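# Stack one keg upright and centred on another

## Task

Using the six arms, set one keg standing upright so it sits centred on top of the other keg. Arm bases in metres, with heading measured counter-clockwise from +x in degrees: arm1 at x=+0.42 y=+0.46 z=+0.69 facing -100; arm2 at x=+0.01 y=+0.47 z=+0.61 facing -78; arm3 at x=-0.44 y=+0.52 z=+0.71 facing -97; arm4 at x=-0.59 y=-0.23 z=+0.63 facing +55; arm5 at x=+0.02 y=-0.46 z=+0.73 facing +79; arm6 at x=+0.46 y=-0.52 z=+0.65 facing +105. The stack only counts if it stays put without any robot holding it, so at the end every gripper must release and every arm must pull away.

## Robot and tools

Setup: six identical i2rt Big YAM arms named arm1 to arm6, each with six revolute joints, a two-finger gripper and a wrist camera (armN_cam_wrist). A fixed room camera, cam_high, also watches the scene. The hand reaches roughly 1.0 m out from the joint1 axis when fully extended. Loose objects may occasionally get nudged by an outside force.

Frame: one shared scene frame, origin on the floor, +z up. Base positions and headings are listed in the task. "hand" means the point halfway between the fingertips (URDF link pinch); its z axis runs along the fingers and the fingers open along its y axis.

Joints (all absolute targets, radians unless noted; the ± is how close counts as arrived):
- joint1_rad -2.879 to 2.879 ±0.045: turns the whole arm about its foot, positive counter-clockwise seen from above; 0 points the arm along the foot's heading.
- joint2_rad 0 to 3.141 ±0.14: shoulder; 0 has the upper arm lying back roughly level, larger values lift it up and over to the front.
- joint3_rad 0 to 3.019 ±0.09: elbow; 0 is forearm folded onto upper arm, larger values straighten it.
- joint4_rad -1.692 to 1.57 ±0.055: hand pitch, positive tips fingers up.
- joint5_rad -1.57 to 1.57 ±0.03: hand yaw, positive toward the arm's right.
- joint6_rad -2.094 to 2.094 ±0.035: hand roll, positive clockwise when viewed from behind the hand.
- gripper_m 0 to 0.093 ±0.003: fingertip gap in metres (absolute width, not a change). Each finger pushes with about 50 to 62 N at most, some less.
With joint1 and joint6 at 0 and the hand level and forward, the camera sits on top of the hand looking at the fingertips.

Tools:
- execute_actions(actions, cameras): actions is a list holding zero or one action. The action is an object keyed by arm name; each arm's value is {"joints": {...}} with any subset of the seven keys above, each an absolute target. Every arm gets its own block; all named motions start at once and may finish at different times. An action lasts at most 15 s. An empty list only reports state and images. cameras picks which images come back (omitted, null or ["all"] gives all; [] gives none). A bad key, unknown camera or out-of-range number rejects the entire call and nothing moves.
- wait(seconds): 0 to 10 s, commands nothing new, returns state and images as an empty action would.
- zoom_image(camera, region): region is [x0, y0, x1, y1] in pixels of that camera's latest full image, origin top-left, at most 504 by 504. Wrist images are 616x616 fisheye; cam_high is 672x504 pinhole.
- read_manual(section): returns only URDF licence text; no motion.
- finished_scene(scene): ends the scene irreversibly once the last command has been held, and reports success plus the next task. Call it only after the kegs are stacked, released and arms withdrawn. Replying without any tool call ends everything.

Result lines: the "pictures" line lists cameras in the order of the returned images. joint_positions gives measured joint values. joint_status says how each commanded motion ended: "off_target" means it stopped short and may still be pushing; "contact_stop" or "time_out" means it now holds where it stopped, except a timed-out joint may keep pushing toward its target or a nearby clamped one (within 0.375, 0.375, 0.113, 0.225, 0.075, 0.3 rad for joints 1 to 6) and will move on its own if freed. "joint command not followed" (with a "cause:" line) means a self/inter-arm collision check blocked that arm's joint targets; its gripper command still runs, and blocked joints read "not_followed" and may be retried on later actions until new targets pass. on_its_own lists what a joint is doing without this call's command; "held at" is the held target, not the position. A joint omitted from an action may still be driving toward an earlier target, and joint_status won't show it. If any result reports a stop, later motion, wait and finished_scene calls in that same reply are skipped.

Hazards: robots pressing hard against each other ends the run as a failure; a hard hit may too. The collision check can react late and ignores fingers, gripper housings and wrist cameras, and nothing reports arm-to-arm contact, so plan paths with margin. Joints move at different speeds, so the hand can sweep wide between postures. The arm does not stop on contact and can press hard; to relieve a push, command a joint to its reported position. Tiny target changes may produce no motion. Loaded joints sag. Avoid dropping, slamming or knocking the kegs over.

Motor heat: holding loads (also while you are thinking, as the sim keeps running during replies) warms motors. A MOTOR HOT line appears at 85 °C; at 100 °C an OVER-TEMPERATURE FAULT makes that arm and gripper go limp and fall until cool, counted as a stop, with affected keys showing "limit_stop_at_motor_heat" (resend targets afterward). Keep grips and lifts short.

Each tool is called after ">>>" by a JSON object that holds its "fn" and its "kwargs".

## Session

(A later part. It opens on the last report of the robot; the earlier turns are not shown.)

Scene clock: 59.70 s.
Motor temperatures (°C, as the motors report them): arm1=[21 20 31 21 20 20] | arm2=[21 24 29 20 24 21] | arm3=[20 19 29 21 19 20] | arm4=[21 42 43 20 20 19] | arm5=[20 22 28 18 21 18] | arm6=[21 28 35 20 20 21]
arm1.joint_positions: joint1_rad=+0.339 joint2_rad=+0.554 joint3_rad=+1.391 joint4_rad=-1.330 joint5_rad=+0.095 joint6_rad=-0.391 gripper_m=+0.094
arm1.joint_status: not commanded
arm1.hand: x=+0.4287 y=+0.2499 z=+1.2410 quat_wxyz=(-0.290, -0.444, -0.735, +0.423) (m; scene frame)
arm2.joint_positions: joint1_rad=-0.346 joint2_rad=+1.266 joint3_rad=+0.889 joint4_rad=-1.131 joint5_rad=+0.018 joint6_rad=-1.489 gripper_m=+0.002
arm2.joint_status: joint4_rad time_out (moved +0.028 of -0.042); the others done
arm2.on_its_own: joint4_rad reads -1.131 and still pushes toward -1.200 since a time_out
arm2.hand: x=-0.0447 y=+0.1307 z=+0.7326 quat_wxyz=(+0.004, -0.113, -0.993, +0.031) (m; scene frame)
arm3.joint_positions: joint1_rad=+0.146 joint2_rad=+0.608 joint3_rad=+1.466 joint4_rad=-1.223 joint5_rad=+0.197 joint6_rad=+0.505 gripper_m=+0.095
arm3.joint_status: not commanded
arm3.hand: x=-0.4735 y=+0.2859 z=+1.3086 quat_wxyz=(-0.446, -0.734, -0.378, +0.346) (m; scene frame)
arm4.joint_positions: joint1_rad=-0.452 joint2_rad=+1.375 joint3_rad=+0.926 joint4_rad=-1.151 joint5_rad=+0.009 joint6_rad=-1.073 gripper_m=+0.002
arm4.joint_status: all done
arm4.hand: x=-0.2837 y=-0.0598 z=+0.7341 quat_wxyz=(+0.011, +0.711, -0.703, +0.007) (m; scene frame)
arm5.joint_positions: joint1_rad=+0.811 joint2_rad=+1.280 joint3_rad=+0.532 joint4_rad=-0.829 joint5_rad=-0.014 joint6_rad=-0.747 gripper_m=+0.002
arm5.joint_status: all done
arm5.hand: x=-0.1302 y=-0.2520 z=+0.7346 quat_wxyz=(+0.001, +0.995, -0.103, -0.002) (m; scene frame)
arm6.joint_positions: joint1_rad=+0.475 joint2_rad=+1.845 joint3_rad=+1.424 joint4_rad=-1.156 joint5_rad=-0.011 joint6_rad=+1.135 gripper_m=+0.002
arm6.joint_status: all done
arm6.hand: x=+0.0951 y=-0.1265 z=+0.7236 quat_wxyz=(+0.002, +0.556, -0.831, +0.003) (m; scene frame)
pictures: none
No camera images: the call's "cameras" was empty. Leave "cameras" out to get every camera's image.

>>> {"fn": "execute_actions", "kwargs": {"actions": [{"arm2":{"joints":{"joint1_rad":-0.735,"joint2_rad":1.24,"joint3_rad":0.935,"joint4_rad":-1.11,"joint6_rad":-1.88}},"arm5":{"joints":{"joint1_rad":1.042,"joint2_rad":1.54,"joint3_rad":0.9,"joint4_rad":-0.79,"joint6_rad":-0.515}},"arm4":{"joints":{"joint1_rad":-0.08,"joint2_rad":1.125,"joint3_rad":0.75,"joint4_rad":-1.1,"joint6_rad":-0.71}},"arm6":{"joints":{"joint1_rad":0.583,"joint2_rad":2.03,"joint3_rad":1.96,"joint4_rad":-1.33,"joint6_rad":1.245}}}], "cameras": ["arm2_cam_wrist","arm4_cam_wrist","arm5_cam_wrist","arm6_cam_wrist","cam_high"]}}

>>> {"fn": "zoom_image", "kwargs": {"camera": "cam_high", "region": [270, 120, 430, 240]}}

Scene clock: 66.87 s.
Motor temperatures (°C, as the motors report them): arm1=[21 20 31 21 20 20] | arm2=[21 24 30 20 24 21] | arm3=[20 19 29 21 19 20] | arm4=[21 39 42 20 20 19] | arm5=[20 22 30 18 21 18] | arm6=[21 29 36 20 20 21]
arm1.joint_positions: joint1_rad=+0.339 joint2_rad=+0.554 joint3_rad=+1.391 joint4_rad=-1.330 joint5_rad=+0.095 joint6_rad=-0.391 gripper_m=+0.094
arm1.joint_status: not commanded
arm1.hand: x=+0.4287 y=+0.2499 z=+1.2410 quat_wxyz=(-0.290, -0.444, -0.735, +0.423) (m; scene frame)
arm2.joint_positions: joint1_rad=-0.744 joint2_rad=+1.335 joint3_rad=+0.880 joint4_rad=-1.057 joint5_rad=+0.011 joint6_rad=-1.883 gripper_m=+0.002
arm2.joint_status: all done
arm2.hand: x=-0.1777 y=+0.1658 z=+0.7062 quat_wxyz=(+0.011, -0.115, -0.993, +0.024) (m; scene frame)
arm3.joint_positions: joint1_rad=+0.146 joint2_rad=+0.608 joint3_rad=+1.466 joint4_rad=-1.223 joint5_rad=+0.197 joint6_rad=+0.505 gripper_m=+0.095
arm3.joint_status: not commanded
arm3.hand: x=-0.4735 y=+0.2859 z=+1.3086 quat_wxyz=(-0.446, -0.734, -0.378, +0.346) (m; scene frame)
arm4.joint_positions: joint1_rad=-0.087 joint2_rad=+1.200 joint3_rad=+0.689 joint4_rad=-1.084 joint5_rad=+0.000 joint6_rad=-0.704 gripper_m=+0.002
arm4.joint_status: all done
arm4.hand: x=-0.4145 y=-0.0192 z=+0.7035 quat_wxyz=(+0.009, +0.710, -0.705, +0.008) (m; scene frame)
arm5.joint_positions: joint1_rad=+1.045 joint2_rad=+1.645 joint3_rad=+0.820 joint4_rad=-0.763 joint5_rad=-0.004 joint6_rad=-0.507 gripper_m=+0.002
arm5.joint_status: all done
arm5.hand: x=-0.2603 y=-0.2143 z=+0.7043 quat_wxyz=(+0.000, +0.994, -0.106, +0.007) (m; scene frame)
arm6.joint_positions: joint1_rad=+0.587 joint2_rad=+2.167 joint3_rad=+1.868 joint4_rad=-1.274 joint5_rad=-0.006 joint6_rad=+1.252 gripper_m=+0.002
arm6.joint_status: joint3_rad time_out (moved +0.444 of +0.536); joint4_rad time_out (moved -0.119 of -0.174); the others done
arm6.on_its_own: joint3_rad reads +1.868 and still pushes toward +1.960 since a time_out; joint4_rad reads -1.274 and still pushes toward -1.330 since a time_out
arm6.hand: x=-0.0351 y=-0.0916 z=+0.6959 quat_wxyz=(+0.000, +0.554, -0.832, +0.001) (m; scene frame)
pictures: arm2_cam_wrist, arm4_cam_wrist, arm5_cam_wrist, arm6_cam_wrist, cam_high
Images, in order (width x height): arm2_cam_wrist 616x616, arm4_cam_wrist 616x616, arm5_cam_wrist 616x616, arm6_cam_wrist 616x616, cam_high 672x504.

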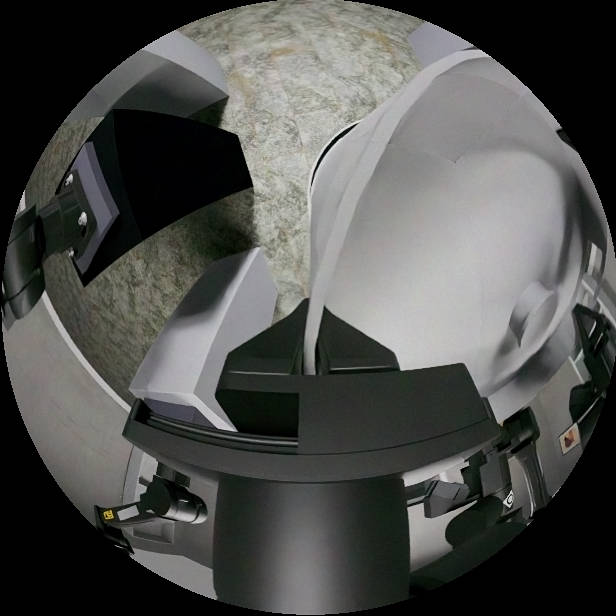

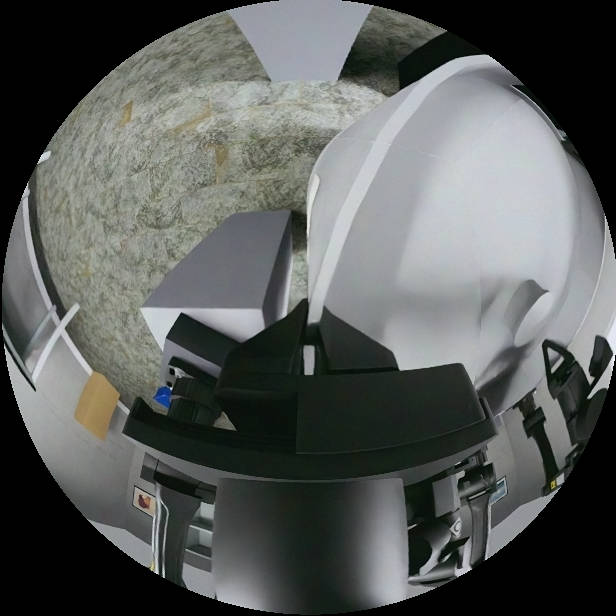

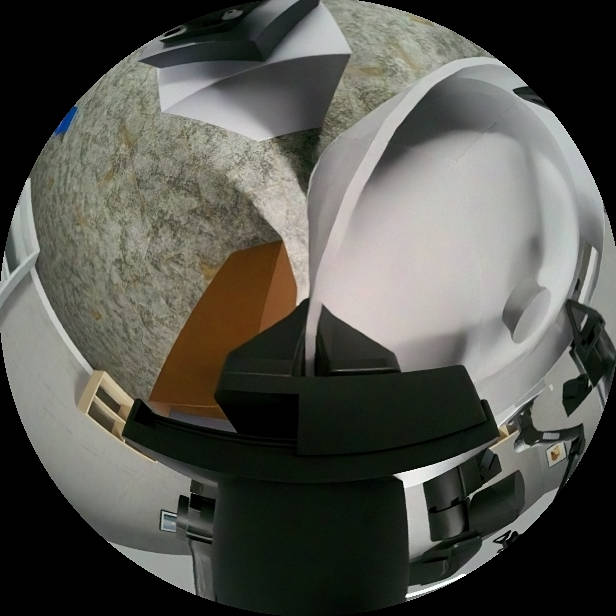

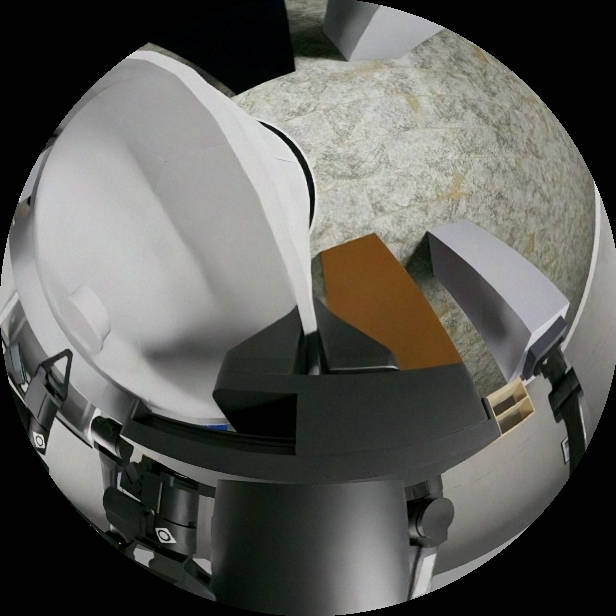

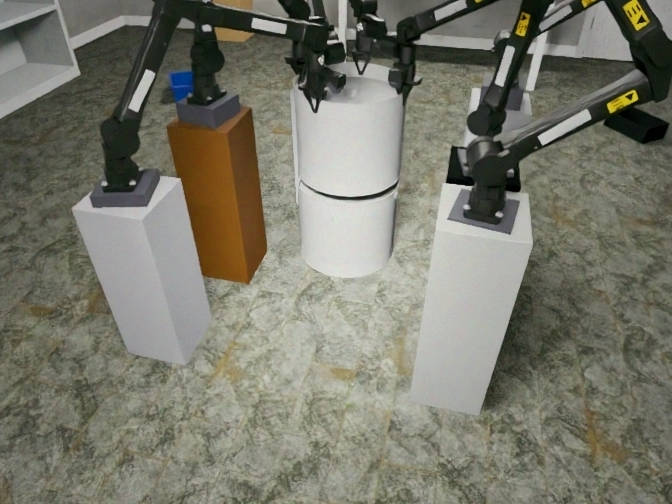

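Region (270, 120, 430, 240) of cam_high's 672x504 image, scaled by 3.150, with more detail than that image has; it fills the top 378 rows of this view, and the rest is white.

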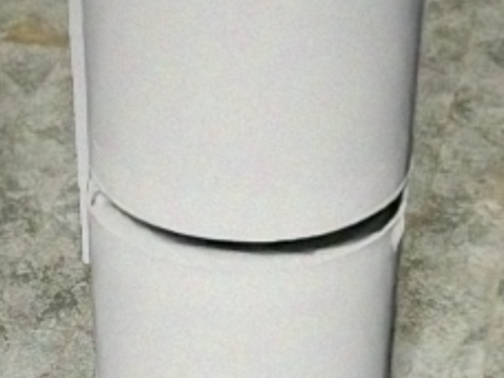

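>>> {"fn": "execute_actions", "kwargs": {"actions": [{"arm2":{"joints":{"joint1_rad":-0.685,"joint2_rad":1.237,"joint3_rad":0.88,"joint4_rad":-1.06,"joint6_rad":-1.83}},"arm5":{"joints":{"joint1_rad":1.002,"joint2_rad":1.555,"joint3_rad":0.85,"joint4_rad":-0.73,"joint6_rad":-0.55}},"arm4":{"joints":{"joint1_rad":-0.129,"joint2_rad":1.195,"joint3_rad":0.757,"joint4_rad":-1.03,"joint6_rad":-0.75}},"arm6":{"joints":{"joint1_rad":0.56,"joint2_rad":2.01,"joint3_rad":1.875,"joint4_rad":-1.26,"joint6_rad":1.225}}}], "cameras": ["arm2_cam_wrist","arm4_cam_wrist","arm5_cam_wrist","arm6_cam_wrist","cam_high"]}}

>>> {"fn": "zoom_image", "kwargs": {"camera": "cam_high", "region": [270, 120, 430, 240]}}

Scene clock: 74.30 s.
Motor temperatures (°C, as the motors report them): arm1=[21 20 31 21 20 20] | arm2=[21 24 29 20 23 21] | arm3=[20 19 30 21 19 20] | arm4=[21 37 41 20 20 19] | arm5=[20 23 30 18 21 18] | arm6=[21 30 37 20 20 21]
arm1.joint_positions: joint1_rad=+0.339 joint2_rad=+0.554 joint3_rad=+1.391 joint4_rad=-1.330 joint5_rad=+0.095 joint6_rad=-0.391 gripper_m=+0.094
arm1.joint_status: not commanded
arm1.hand: x=+0.4287 y=+0.2499 z=+1.2410 quat_wxyz=(-0.290, -0.444, -0.735, +0.423) (m; scene frame)
arm2.joint_positions: joint1_rad=-0.704 joint2_rad=+1.335 joint3_rad=+0.828 joint4_rad=-1.016 joint5_rad=+0.005 joint6_rad=-1.849 gripper_m=+0.002
arm2.joint_status: all done
arm2.hand: x=-0.1586 y=+0.1686 z=+0.6886 quat_wxyz=(+0.005, -0.113, -0.993, +0.021) (m; scene frame)
arm3.joint_positions: joint1_rad=+0.146 joint2_rad=+0.608 joint3_rad=+1.466 joint4_rad=-1.223 joint5_rad=+0.197 joint6_rad=+0.505 gripper_m=+0.095
arm3.joint_status: not commanded
arm3.hand: x=-0.4735 y=+0.2859 z=+1.3086 quat_wxyz=(-0.446, -0.734, -0.378, +0.346) (m; scene frame)
arm4.joint_positions: joint1_rad=-0.128 joint2_rad=+1.272 joint3_rad=+0.689 joint4_rad=-1.009 joint5_rad=+0.006 joint6_rad=-0.744 gripper_m=+0.002
arm4.joint_status: all done
arm4.hand: x=-0.3957 y=-0.0170 z=+0.6846 quat_wxyz=(+0.007, +0.710, -0.704, +0.010) (m; scene frame)
arm5.joint_positions: joint1_rad=+1.004 joint2_rad=+1.660 joint3_rad=+0.787 joint4_rad=-0.726 joint5_rad=-0.004 joint6_rad=-0.547 gripper_m=+0.002
arm5.joint_status: all done
arm5.hand: x=-0.2419 y=-0.2105 z=+0.6909 quat_wxyz=(+0.004, +0.994, -0.107, +0.011) (m; scene frame)
arm6.joint_positions: joint1_rad=+0.564 joint2_rad=+2.160 joint3_rad=+1.822 joint4_rad=-1.255 joint5_rad=-0.005 joint6_rad=+1.230 gripper_m=+0.002
arm6.joint_status: joint2_rad time_out (moved -0.008 of -0.157); the others done
arm6.on_its_own: joint2_rad reads +2.160 and still pushes toward +2.010 since a time_out
arm6.hand: x=-0.0166 y=-0.0875 z=+0.6843 quat_wxyz=(-0.003, +0.554, -0.833, +0.010) (m; scene frame)
pictures: arm2_cam_wrist, arm4_cam_wrist, arm5_cam_wrist, arm6_cam_wrist, cam_high
Images, in order (width x height): arm2_cam_wrist 616x616, arm4_cam_wrist 616x616, arm5_cam_wrist 616x616, arm6_cam_wrist 616x616, cam_high 672x504.

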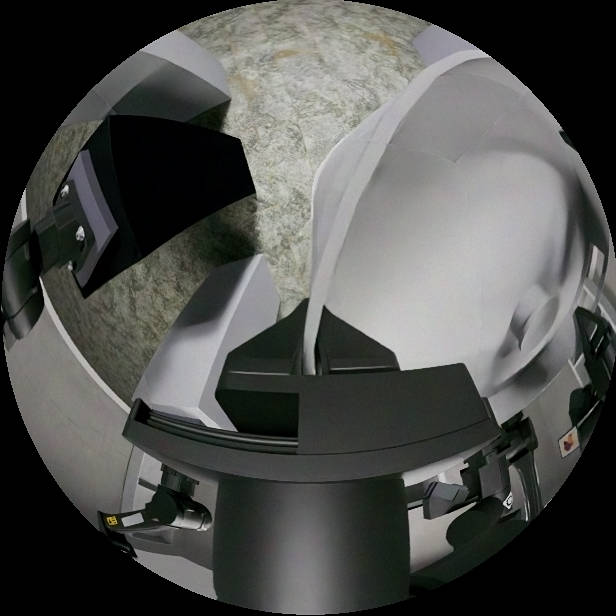

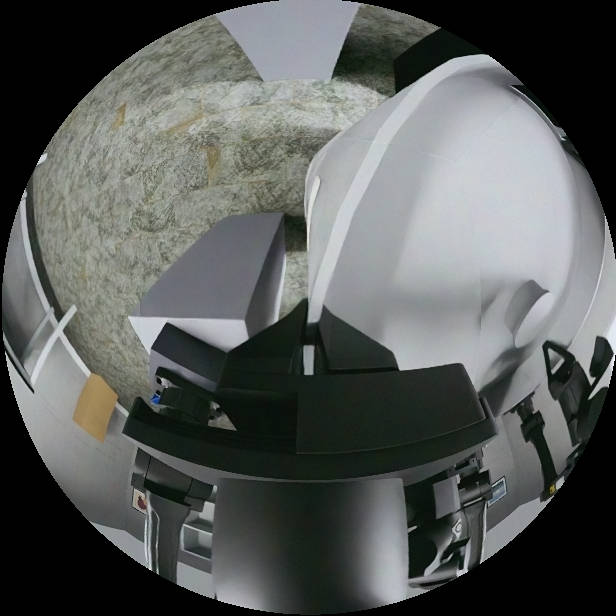

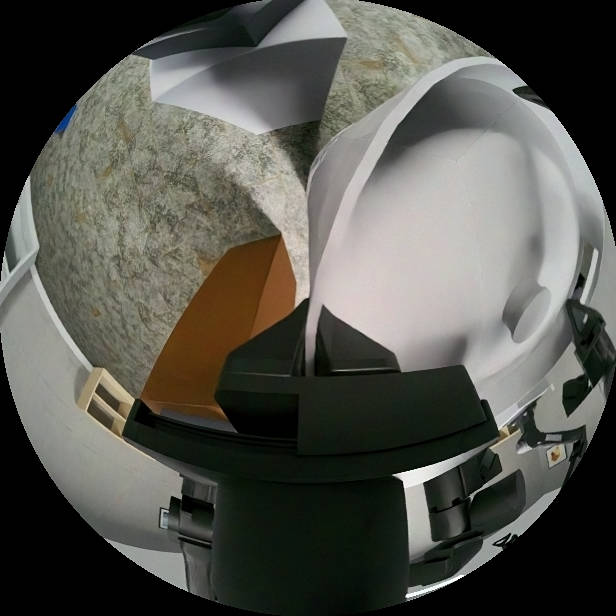

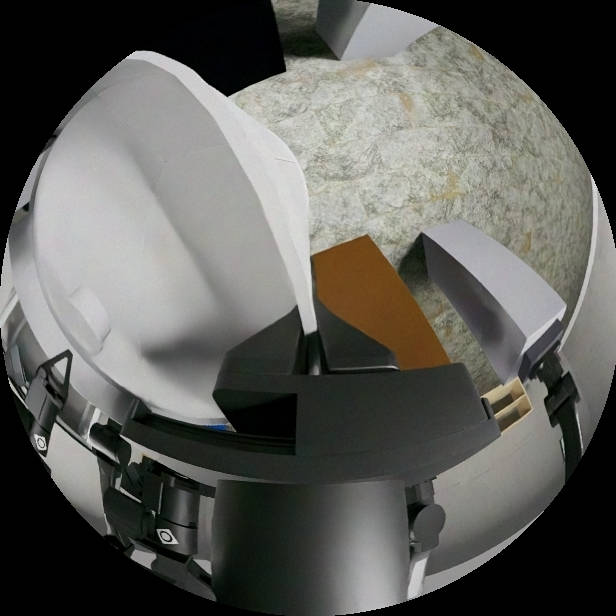

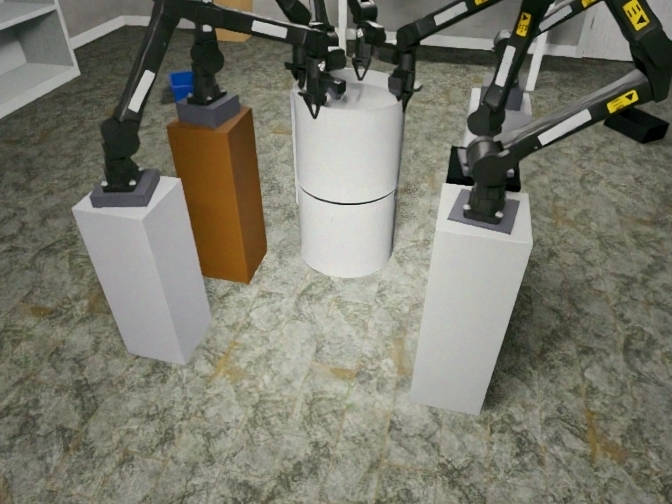

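Region (270, 120, 430, 240) of cam_high's 672x504 image, scaled by 3.150, with more detail than that image has; it fills the top 378 rows of this view, and the rest is white.

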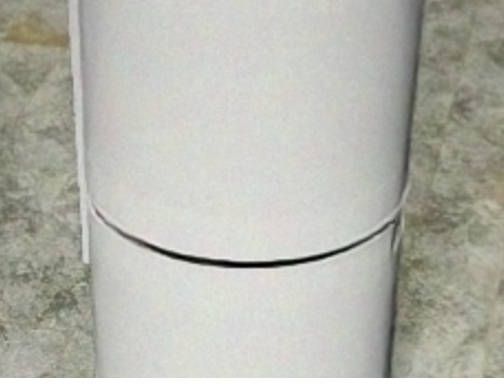

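>>> {"fn": "execute_actions", "kwargs": {"actions": [{"arm2":{"joints":{"joint2_rad":1.277,"joint3_rad":0.842,"joint4_rad":-0.98}},"arm5":{"joints":{"joint2_rad":1.63,"joint3_rad":0.835,"joint4_rad":-0.645}},"arm4":{"joints":{"joint2_rad":1.235,"joint3_rad":0.725,"joint4_rad":-0.96}},"arm6":{"joints":{"joint2_rad":2.065,"joint3_rad":1.85,"joint4_rad":-1.18}}}], "cameras": ["arm2_cam_wrist","arm4_cam_wrist","arm5_cam_wrist","arm6_cam_wrist","cam_high"]}}

>>> {"fn": "zoom_image", "kwargs": {"camera": "cam_high", "region": [270, 120, 430, 240]}}

Scene clock: 78.70 s.
Motor temperatures (°C, as the motors report them): arm1=[21 20 32 21 20 20] | arm2=[21 24 29 20 23 21] | arm3=[20 19 30 21 19 20] | arm4=[21 36 41 20 20 19] | arm5=[20 23 30 18 21 18] | arm6=[21 31 37 20 20 21]
arm1.joint_positions: joint1_rad=+0.339 joint2_rad=+0.554 joint3_rad=+1.391 joint4_rad=-1.330 joint5_rad=+0.095 joint6_rad=-0.391 gripper_m=+0.094
arm1.joint_status: not commanded
arm1.hand: x=+0.4287 y=+0.2499 z=+1.2410 quat_wxyz=(-0.290, -0.444, -0.735, +0.423) (m; scene frame)
arm2.joint_positions: joint1_rad=-0.704 joint2_rad=+1.348 joint3_rad=+0.796 joint4_rad=-0.962 joint5_rad=+0.017 joint6_rad=-1.840 gripper_m=+0.002
arm2.joint_status: all done
arm2.hand: x=-0.1595 y=+0.1707 z=+0.6741 quat_wxyz=(+0.012, -0.117, -0.993, +0.023) (m; scene frame)
arm3.joint_positions: joint1_rad=+0.146 joint2_rad=+0.608 joint3_rad=+1.466 joint4_rad=-1.223 joint5_rad=+0.197 joint6_rad=+0.505 gripper_m=+0.095
arm3.joint_status: not commanded
arm3.hand: x=-0.4735 y=+0.2859 z=+1.3086 quat_wxyz=(-0.446, -0.734, -0.378, +0.346) (m; scene frame)
arm4.joint_positions: joint1_rad=-0.127 joint2_rad=+1.307 joint3_rad=+0.674 joint4_rad=-0.961 joint5_rad=-0.012 joint6_rad=-0.743 gripper_m=+0.002
arm4.joint_status: all done
arm4.hand: x=-0.3964 y=-0.0132 z=+0.6705 quat_wxyz=(+0.008, +0.709, -0.705, +0.001) (m; scene frame)
arm5.joint_positions: joint1_rad=+1.003 joint2_rad=+1.708 joint3_rad=+0.778 joint4_rad=-0.661 joint5_rad=-0.004 joint6_rad=-0.547 gripper_m=+0.002
arm5.joint_status: all done
arm5.hand: x=-0.2436 y=-0.2080 z=+0.6722 quat_wxyz=(+0.001, +0.994, -0.107, +0.008) (m; scene frame)
arm6.joint_positions: joint1_rad=+0.563 joint2_rad=+2.174 joint3_rad=+1.794 joint4_rad=-1.193 joint5_rad=-0.005 joint6_rad=+1.230 gripper_m=+0.002
arm6.joint_status: all done
arm6.hand: x=-0.0185 y=-0.0853 z=+0.6653 quat_wxyz=(-0.001, +0.553, -0.833, +0.000) (m; scene frame)
pictures: arm2_cam_wrist, arm4_cam_wrist, arm5_cam_wrist, arm6_cam_wrist, cam_high
Images, in order (width x height): arm2_cam_wrist 616x616, arm4_cam_wrist 616x616, arm5_cam_wrist 616x616, arm6_cam_wrist 616x616, cam_high 672x504.

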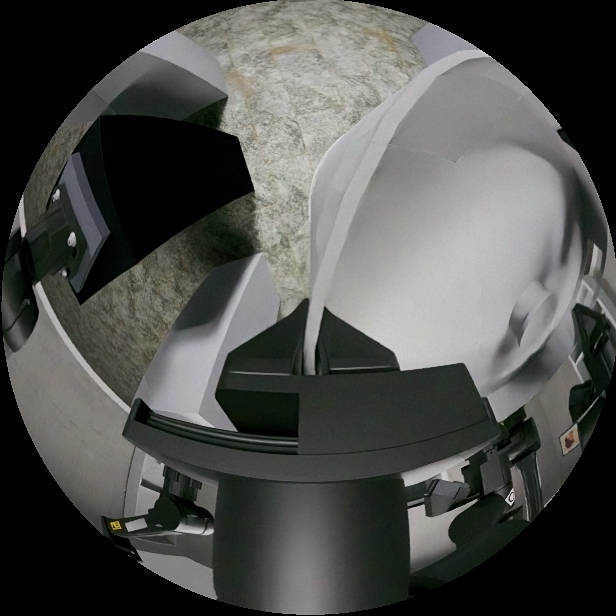

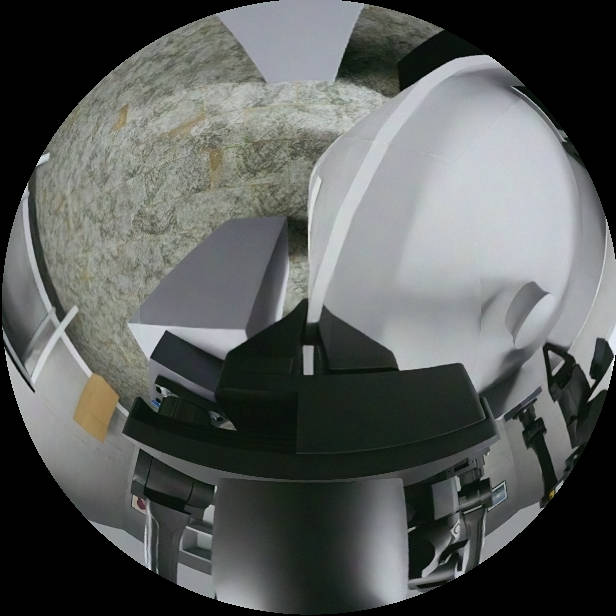

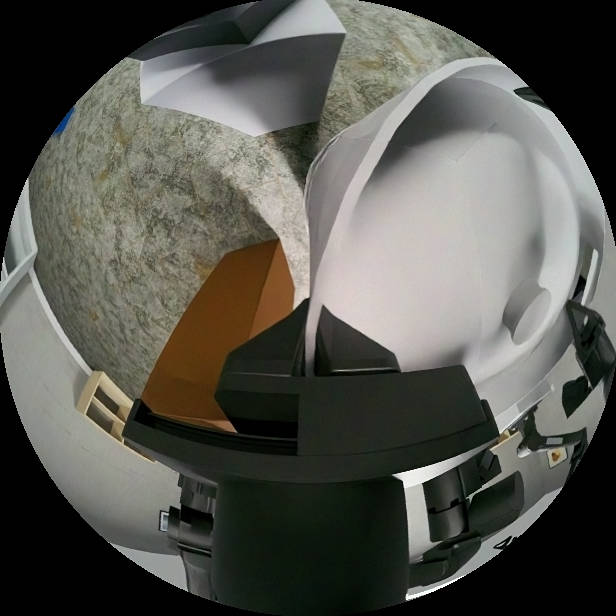

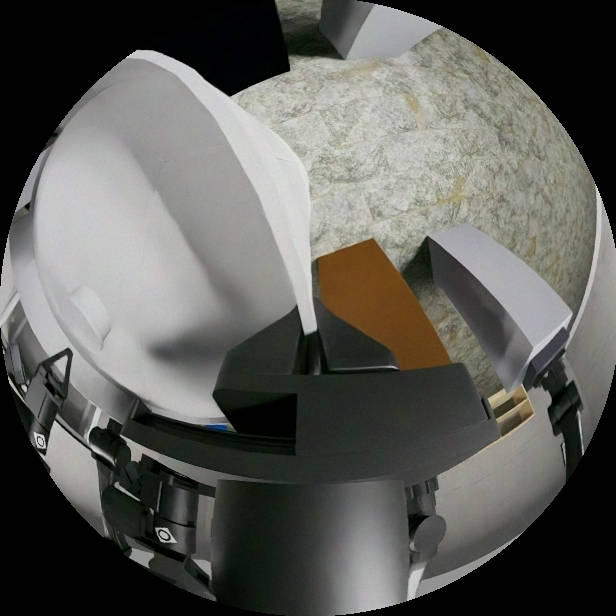

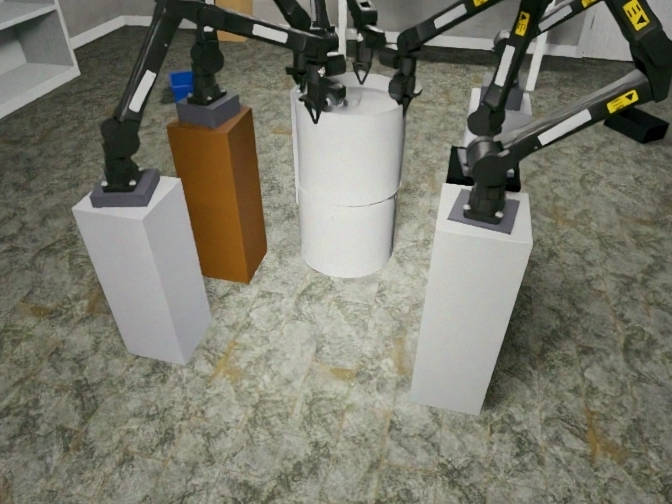

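Region (270, 120, 430, 240) of cam_high's 672x504 image, scaled by 3.150, with more detail than that image has; it fills the top 378 rows of this view, and the rest is white.

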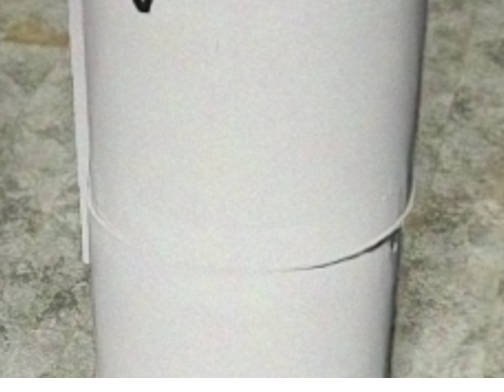

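Within about 5 mm, similar to scene 1. Release.

>>> {"fn": "execute_actions", "kwargs": {"actions": [{"arm2":{"joints":{"joint1_rad":-0.704,"joint2_rad":1.342,"joint3_rad":0.802,"joint4_rad":-0.962}},"arm5":{"joints":{"joint2_rad":1.705,"joint3_rad":0.785,"joint4_rad":-0.66}},"arm4":{"joints":{"joint2_rad":1.3,"joint3_rad":0.684}},"arm6":{"joints":{"joint2_rad":2.153,"joint3_rad":1.804,"joint4_rad":-1.193}}}], "cameras": []}}

>>> {"fn": "execute_actions", "kwargs": {"actions": [{"arm2":{"joints":{"gripper_m":0.07}},"arm5":{"joints":{"gripper_m":0.07}},"arm4":{"joints":{"gripper_m":0.07}},"arm6":{"joints":{"gripper_m":0.07}}}], "cameras": []}}

>>> {"fn": "execute_actions", "kwargs": {"actions": [{"arm2":{"joints":{"joint2_rad":1.1,"joint4_rad":-1.08}},"arm5":{"joints":{"joint2_rad":1.42,"joint4_rad":-0.95}},"arm4":{"joints":{"joint2_rad":1.0,"joint4_rad":-1.08}},"arm6":{"joints":{"joint2_rad":1.92,"joint4_rad":-1.35}}}], "cameras": []}}

>>> {"fn": "execute_actions", "kwargs": {"actions": [{"arm2":{"joints":{"joint2_rad":0.95,"joint3_rad":1.1,"joint4_rad":-1.5}},"arm5":{"joints":{"joint2_rad":1.15,"joint3_rad":0.9,"joint4_rad":-1.3}},"arm4":{"joints":{"joint2_rad":0.6,"joint3_rad":0.8,"joint4_rad":-1.5}},"arm6":{"joints":{"joint1_rad":0.3,"joint2_rad":1.5,"joint4_rad":-1.6}}}], "cameras": ["cam_high"]}}

Scene clock: 85.47 s.
Motor temperatures (°C, as the motors report them): arm1=[21 20 32 21 20 20] | arm2=[21 24 29 20 23 21] | arm3=[20 19 30 21 19 20] | arm4=[21 35 40 20 20 19] | arm5=[20 23 29 18 21 18] | arm6=[21 31 36 20 20 21]
arm1.joint_positions: joint1_rad=+0.339 joint2_rad=+0.554 joint3_rad=+1.391 joint4_rad=-1.330 joint5_rad=+0.095 joint6_rad=-0.391 gripper_m=+0.094
arm1.joint_status: not commanded
arm1.hand: x=+0.4287 y=+0.2499 z=+1.2410 quat_wxyz=(-0.290, -0.444, -0.735, +0.423) (m; scene frame)
arm2.joint_positions: joint1_rad=-0.705 joint2_rad=+1.349 joint3_rad=+0.792 joint4_rad=-0.959 joint5_rad=+0.016 joint6_rad=-1.840 gripper_m=+0.002
arm2.joint_status: all done
arm2.hand: x=-0.1590 y=+0.1718 z=+0.6725 quat_wxyz=(+0.011, -0.118, -0.993, +0.022) (m; scene frame)
arm3.joint_positions: joint1_rad=+0.146 joint2_rad=+0.608 joint3_rad=+1.466 joint4_rad=-1.223 joint5_rad=+0.197 joint6_rad=+0.505 gripper_m=+0.095
arm3.joint_status: not commanded
arm3.hand: x=-0.4735 y=+0.2859 z=+1.3086 quat_wxyz=(-0.446, -0.734, -0.378, +0.346) (m; scene frame)
arm4.joint_positions: joint1_rad=-0.127 joint2_rad=+1.309 joint3_rad=+0.671 joint4_rad=-0.959 joint5_rad=-0.012 joint6_rad=-0.743 gripper_m=+0.002
arm4.joint_status: all done
arm4.hand: x=-0.3971 y=-0.0140 z=+0.6692 quat_wxyz=(+0.009, +0.709, -0.705, +0.001) (m; scene frame)
arm5.joint_positions: joint1_rad=+1.003 joint2_rad=+1.710 joint3_rad=+0.775 joint4_rad=-0.661 joint5_rad=-0.004 joint6_rad=-0.547 gripper_m=+0.002
arm5.joint_status: all done
arm5.hand: x=-0.2422 y=-0.2093 z=+0.6708 quat_wxyz=(+0.003, +0.994, -0.107, +0.010) (m; scene frame)
arm6.joint_positions: joint1_rad=+0.563 joint2_rad=+2.175 joint3_rad=+1.788 joint4_rad=-1.190 joint5_rad=-0.005 joint6_rad=+1.230 gripper_m=+0.002
arm6.joint_status: all done
arm6.hand: x=-0.0175 y=-0.0862 z=+0.6629 quat_wxyz=(-0.001, +0.553, -0.833, +0.002) (m; scene frame)
pictures: none
No camera images: the call's "cameras" was empty. Leave "cameras" out to get every camera's image.

Scene clock: 86.13 s.
Motor temperatures (°C, as the motors report them): arm1=[21 20 32 21 20 20] | arm2=[21 24 29 20 23 21] | arm3=[20 19 30 21 19 20] | arm4=[21 35 40 20 20 19] | arm5=[20 23 29 18 21 18] | arm6=[21 31 36 20 20 21]
arm1.joint_positions: joint1_rad=+0.339 joint2_rad=+0.554 joint3_rad=+1.391 joint4_rad=-1.330 joint5_rad=+0.095 joint6_rad=-0.391 gripper_m=+0.094
arm1.joint_status: not commanded
arm1.hand: x=+0.4287 y=+0.2499 z=+1.2410 quat_wxyz=(-0.290, -0.444, -0.735, +0.423) (m; scene frame)
arm2.joint_positions: joint1_rad=-0.705 joint2_rad=+1.348 joint3_rad=+0.792 joint4_rad=-0.959 joint5_rad=+0.004 joint6_rad=-1.839 gripper_m=+0.070
arm2.joint_status: all done
arm2.hand: x=-0.1573 y=+0.1707 z=+0.6730 quat_wxyz=(+0.006, -0.118, -0.993, +0.025) (m; scene frame)
arm3.joint_positions: joint1_rad=+0.146 joint2_rad=+0.608 joint3_rad=+1.466 joint4_rad=-1.223 joint5_rad=+0.197 joint6_rad=+0.505 gripper_m=+0.095
arm3.joint_status: not commanded
arm3.hand: x=-0.4735 y=+0.2859 z=+1.3086 quat_wxyz=(-0.446, -0.734, -0.378, +0.346) (m; scene frame)
arm4.joint_positions: joint1_rad=-0.127 joint2_rad=+1.304 joint3_rad=+0.671 joint4_rad=-0.960 joint5_rad=-0.004 joint6_rad=-0.743 gripper_m=+0.070
arm4.joint_status: all done
arm4.hand: x=-0.3959 y=-0.0147 z=+0.6706 quat_wxyz=(+0.007, +0.709, -0.705, +0.005) (m; scene frame)
arm5.joint_positions: joint1_rad=+1.003 joint2_rad=+1.709 joint3_rad=+0.775 joint4_rad=-0.661 joint5_rad=-0.003 joint6_rad=-0.547 gripper_m=+0.070
arm5.joint_status: all done
arm5.hand: x=-0.2421 y=-0.2090 z=+0.6711 quat_wxyz=(+0.002, +0.994, -0.107, +0.010) (m; scene frame)
arm6.joint_positions: joint1_rad=+0.563 joint2_rad=+2.174 joint3_rad=+1.788 joint4_rad=-1.190 joint5_rad=-0.003 joint6_rad=+1.230 gripper_m=+0.070
arm6.joint_status: all done
arm6.hand: x=-0.0173 y=-0.0859 z=+0.6634 quat_wxyz=(-0.002, +0.553, -0.833, +0.001) (m; scene frame)
pictures: none
No camera images: the call's "cameras" was empty. Leave "cameras" out to get every camera's image.

Scene clock: 87.53 s.
Motor temperatures (°C, as the motors report them): arm1=[21 20 32 21 20 20] | arm2=[21 24 28 20 23 21] | arm3=[20 19 30 21 19 20] | arm4=[21 34 40 20 20 19] | arm5=[20 23 29 18 21 18] | arm6=[21 31 36 20 20 21]
arm1.joint_positions: joint1_rad=+0.339 joint2_rad=+0.554 joint3_rad=+1.391 joint4_rad=-1.330 joint5_rad=+0.095 joint6_rad=-0.391 gripper_m=+0.094
arm1.joint_status: not commanded
arm1.hand: x=+0.4287 y=+0.2499 z=+1.2410 quat_wxyz=(-0.290, -0.444, -0.735, +0.423) (m; scene frame)
arm2.joint_positions: joint1_rad=-0.705 joint2_rad=+1.085 joint3_rad=+0.792 joint4_rad=-1.065 joint5_rad=+0.004 joint6_rad=-1.839 gripper_m=+0.070
arm2.joint_status: all done
arm2.hand: x=-0.1487 y=+0.1882 z=+0.7516 quat_wxyz=(+0.036, -0.118, -0.988, +0.098) (m; scene frame)
arm3.joint_positions: joint1_rad=+0.146 joint2_rad=+0.608 joint3_rad=+1.466 joint4_rad=-1.223 joint5_rad=+0.197 joint6_rad=+0.505 gripper_m=+0.095
arm3.joint_status: not commanded
arm3.hand: x=-0.4735 y=+0.2859 z=+1.3086 quat_wxyz=(-0.446, -0.734, -0.378, +0.346) (m; scene frame)
arm4.joint_positions: joint1_rad=-0.127 joint2_rad=+0.990 joint3_rad=+0.671 joint4_rad=-1.071 joint5_rad=-0.004 joint6_rad=-0.743 gripper_m=+0.070
arm4.joint_status: all done
arm4.hand: x=-0.4054 y=-0.0235 z=+0.7513 quat_wxyz=(-0.094, +0.707, -0.701, +0.000) (m; scene frame)
arm5.joint_positions: joint1_rad=+1.003 joint2_rad=+1.408 joint3_rad=+0.775 joint4_rad=-0.939 joint5_rad=-0.003 joint6_rad=-0.547 gripper_m=+0.070
arm5.joint_status: all done
arm5.hand: x=-0.2228 y=-0.2291 z=+0.7710 quat_wxyz=(-0.005, +0.994, -0.107, +0.001) (m; scene frame)
arm6.joint_positions: joint1_rad=+0.563 joint2_rad=+1.932 joint3_rad=+1.785 joint4_rad=-1.338 joint5_rad=-0.003 joint6_rad=+1.230 gripper_m=+0.070
arm6.joint_status: all done
arm6.hand: x=+0.0024 y=-0.1049 z=+0.8090 quat_wxyz=(+0.009, +0.553, -0.832, -0.043) (m; scene frame)
pictures: none
No camera images: the call's "cameras" was empty. Leave "cameras" out to get every camera's image.

Scene clock: 89.23 s.
Motor temperatures (°C, as the motors report them): arm1=[21 20 32 21 20 20] | arm2=[21 24 28 20 23 21] | arm3=[20 19 30 21 19 20] | arm4=[21 34 40 20 20 19] | arm5=[20 23 29 18 21 18] | arm6=[21 30 36 20 20 21]
arm1.joint_positions: joint1_rad=+0.339 joint2_rad=+0.554 joint3_rad=+1.391 joint4_rad=-1.330 joint5_rad=+0.095 joint6_rad=-0.391 gripper_m=+0.094
arm1.joint_status: not commanded
arm1.hand: x=+0.4287 y=+0.2499 z=+1.2410 quat_wxyz=(-0.290, -0.444, -0.735, +0.423) (m; scene frame)
arm2.joint_positions: joint1_rad=-0.705 joint2_rad=+0.936 joint3_rad=+1.082 joint4_rad=-1.484 joint5_rad=+0.004 joint6_rad=-1.839 gripper_m=+0.070
arm2.joint_status: all done
arm2.hand: x=-0.1329 y=+0.2201 z=+0.8973 quat_wxyz=(+0.039, -0.118, -0.987, +0.107) (m; scene frame)
arm3.joint_positions: joint1_rad=+0.146 joint2_rad=+0.608 joint3_rad=+1.466 joint4_rad=-1.223 joint5_rad=+0.197 joint6_rad=+0.505 gripper_m=+0.095
arm3.joint_status: not commanded
arm3.hand: x=-0.4735 y=+0.2859 z=+1.3086 quat_wxyz=(-0.446, -0.734, -0.378, +0.346) (m; scene frame)
arm4.joint_positions: joint1_rad=-0.127 joint2_rad=+0.594 joint3_rad=+0.760 joint4_rad=-1.490 joint5_rad=-0.004 joint6_rad=-0.743 gripper_m=+0.070
arm4.joint_status: all done
arm4.hand: x=-0.4707 y=-0.0935 z=+0.8513 quat_wxyz=(-0.127, +0.704, -0.698, -0.001) (m; scene frame)
arm5.joint_positions: joint1_rad=+1.003 joint2_rad=+1.143 joint3_rad=+0.874 joint4_rad=-1.289 joint5_rad=-0.003 joint6_rad=-0.547 gripper_m=+0.070
arm5.joint_status: all done
arm5.hand: x=-0.1962 y=-0.2563 z=+0.8832 quat_wxyz=(-0.009, +0.994, -0.107, -0.005) (m; scene frame)
arm6.joint_positions: joint1_rad=+0.304 joint2_rad=+1.520 joint3_rad=+1.789 joint4_rad=-1.591 joint5_rad=+0.001 joint6_rad=+1.230 gripper_m=+0.070
arm6.joint_status: all done
arm6.hand: x=+0.1888 y=-0.1022 z=+1.0248 quat_wxyz=(+0.011, +0.438, -0.890, -0.125) (m; scene frame)
pictures: cam_high
Images, in order (width x height): cam_high 672x504.

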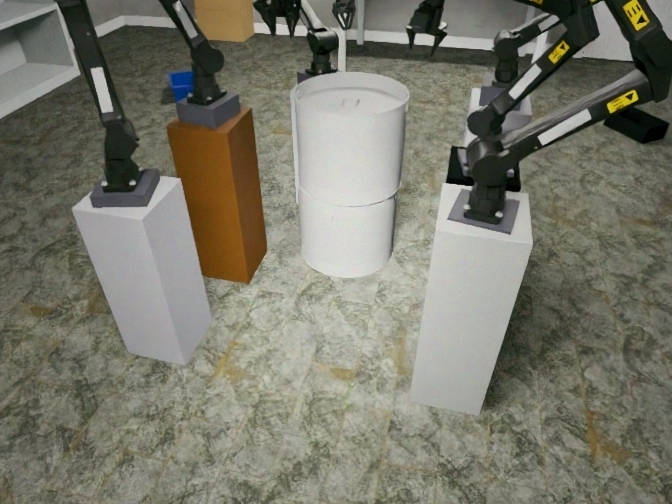

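>>> {"fn": "finished_scene", "kwargs": {"scene": 2}}

The scene is finished: the task was done.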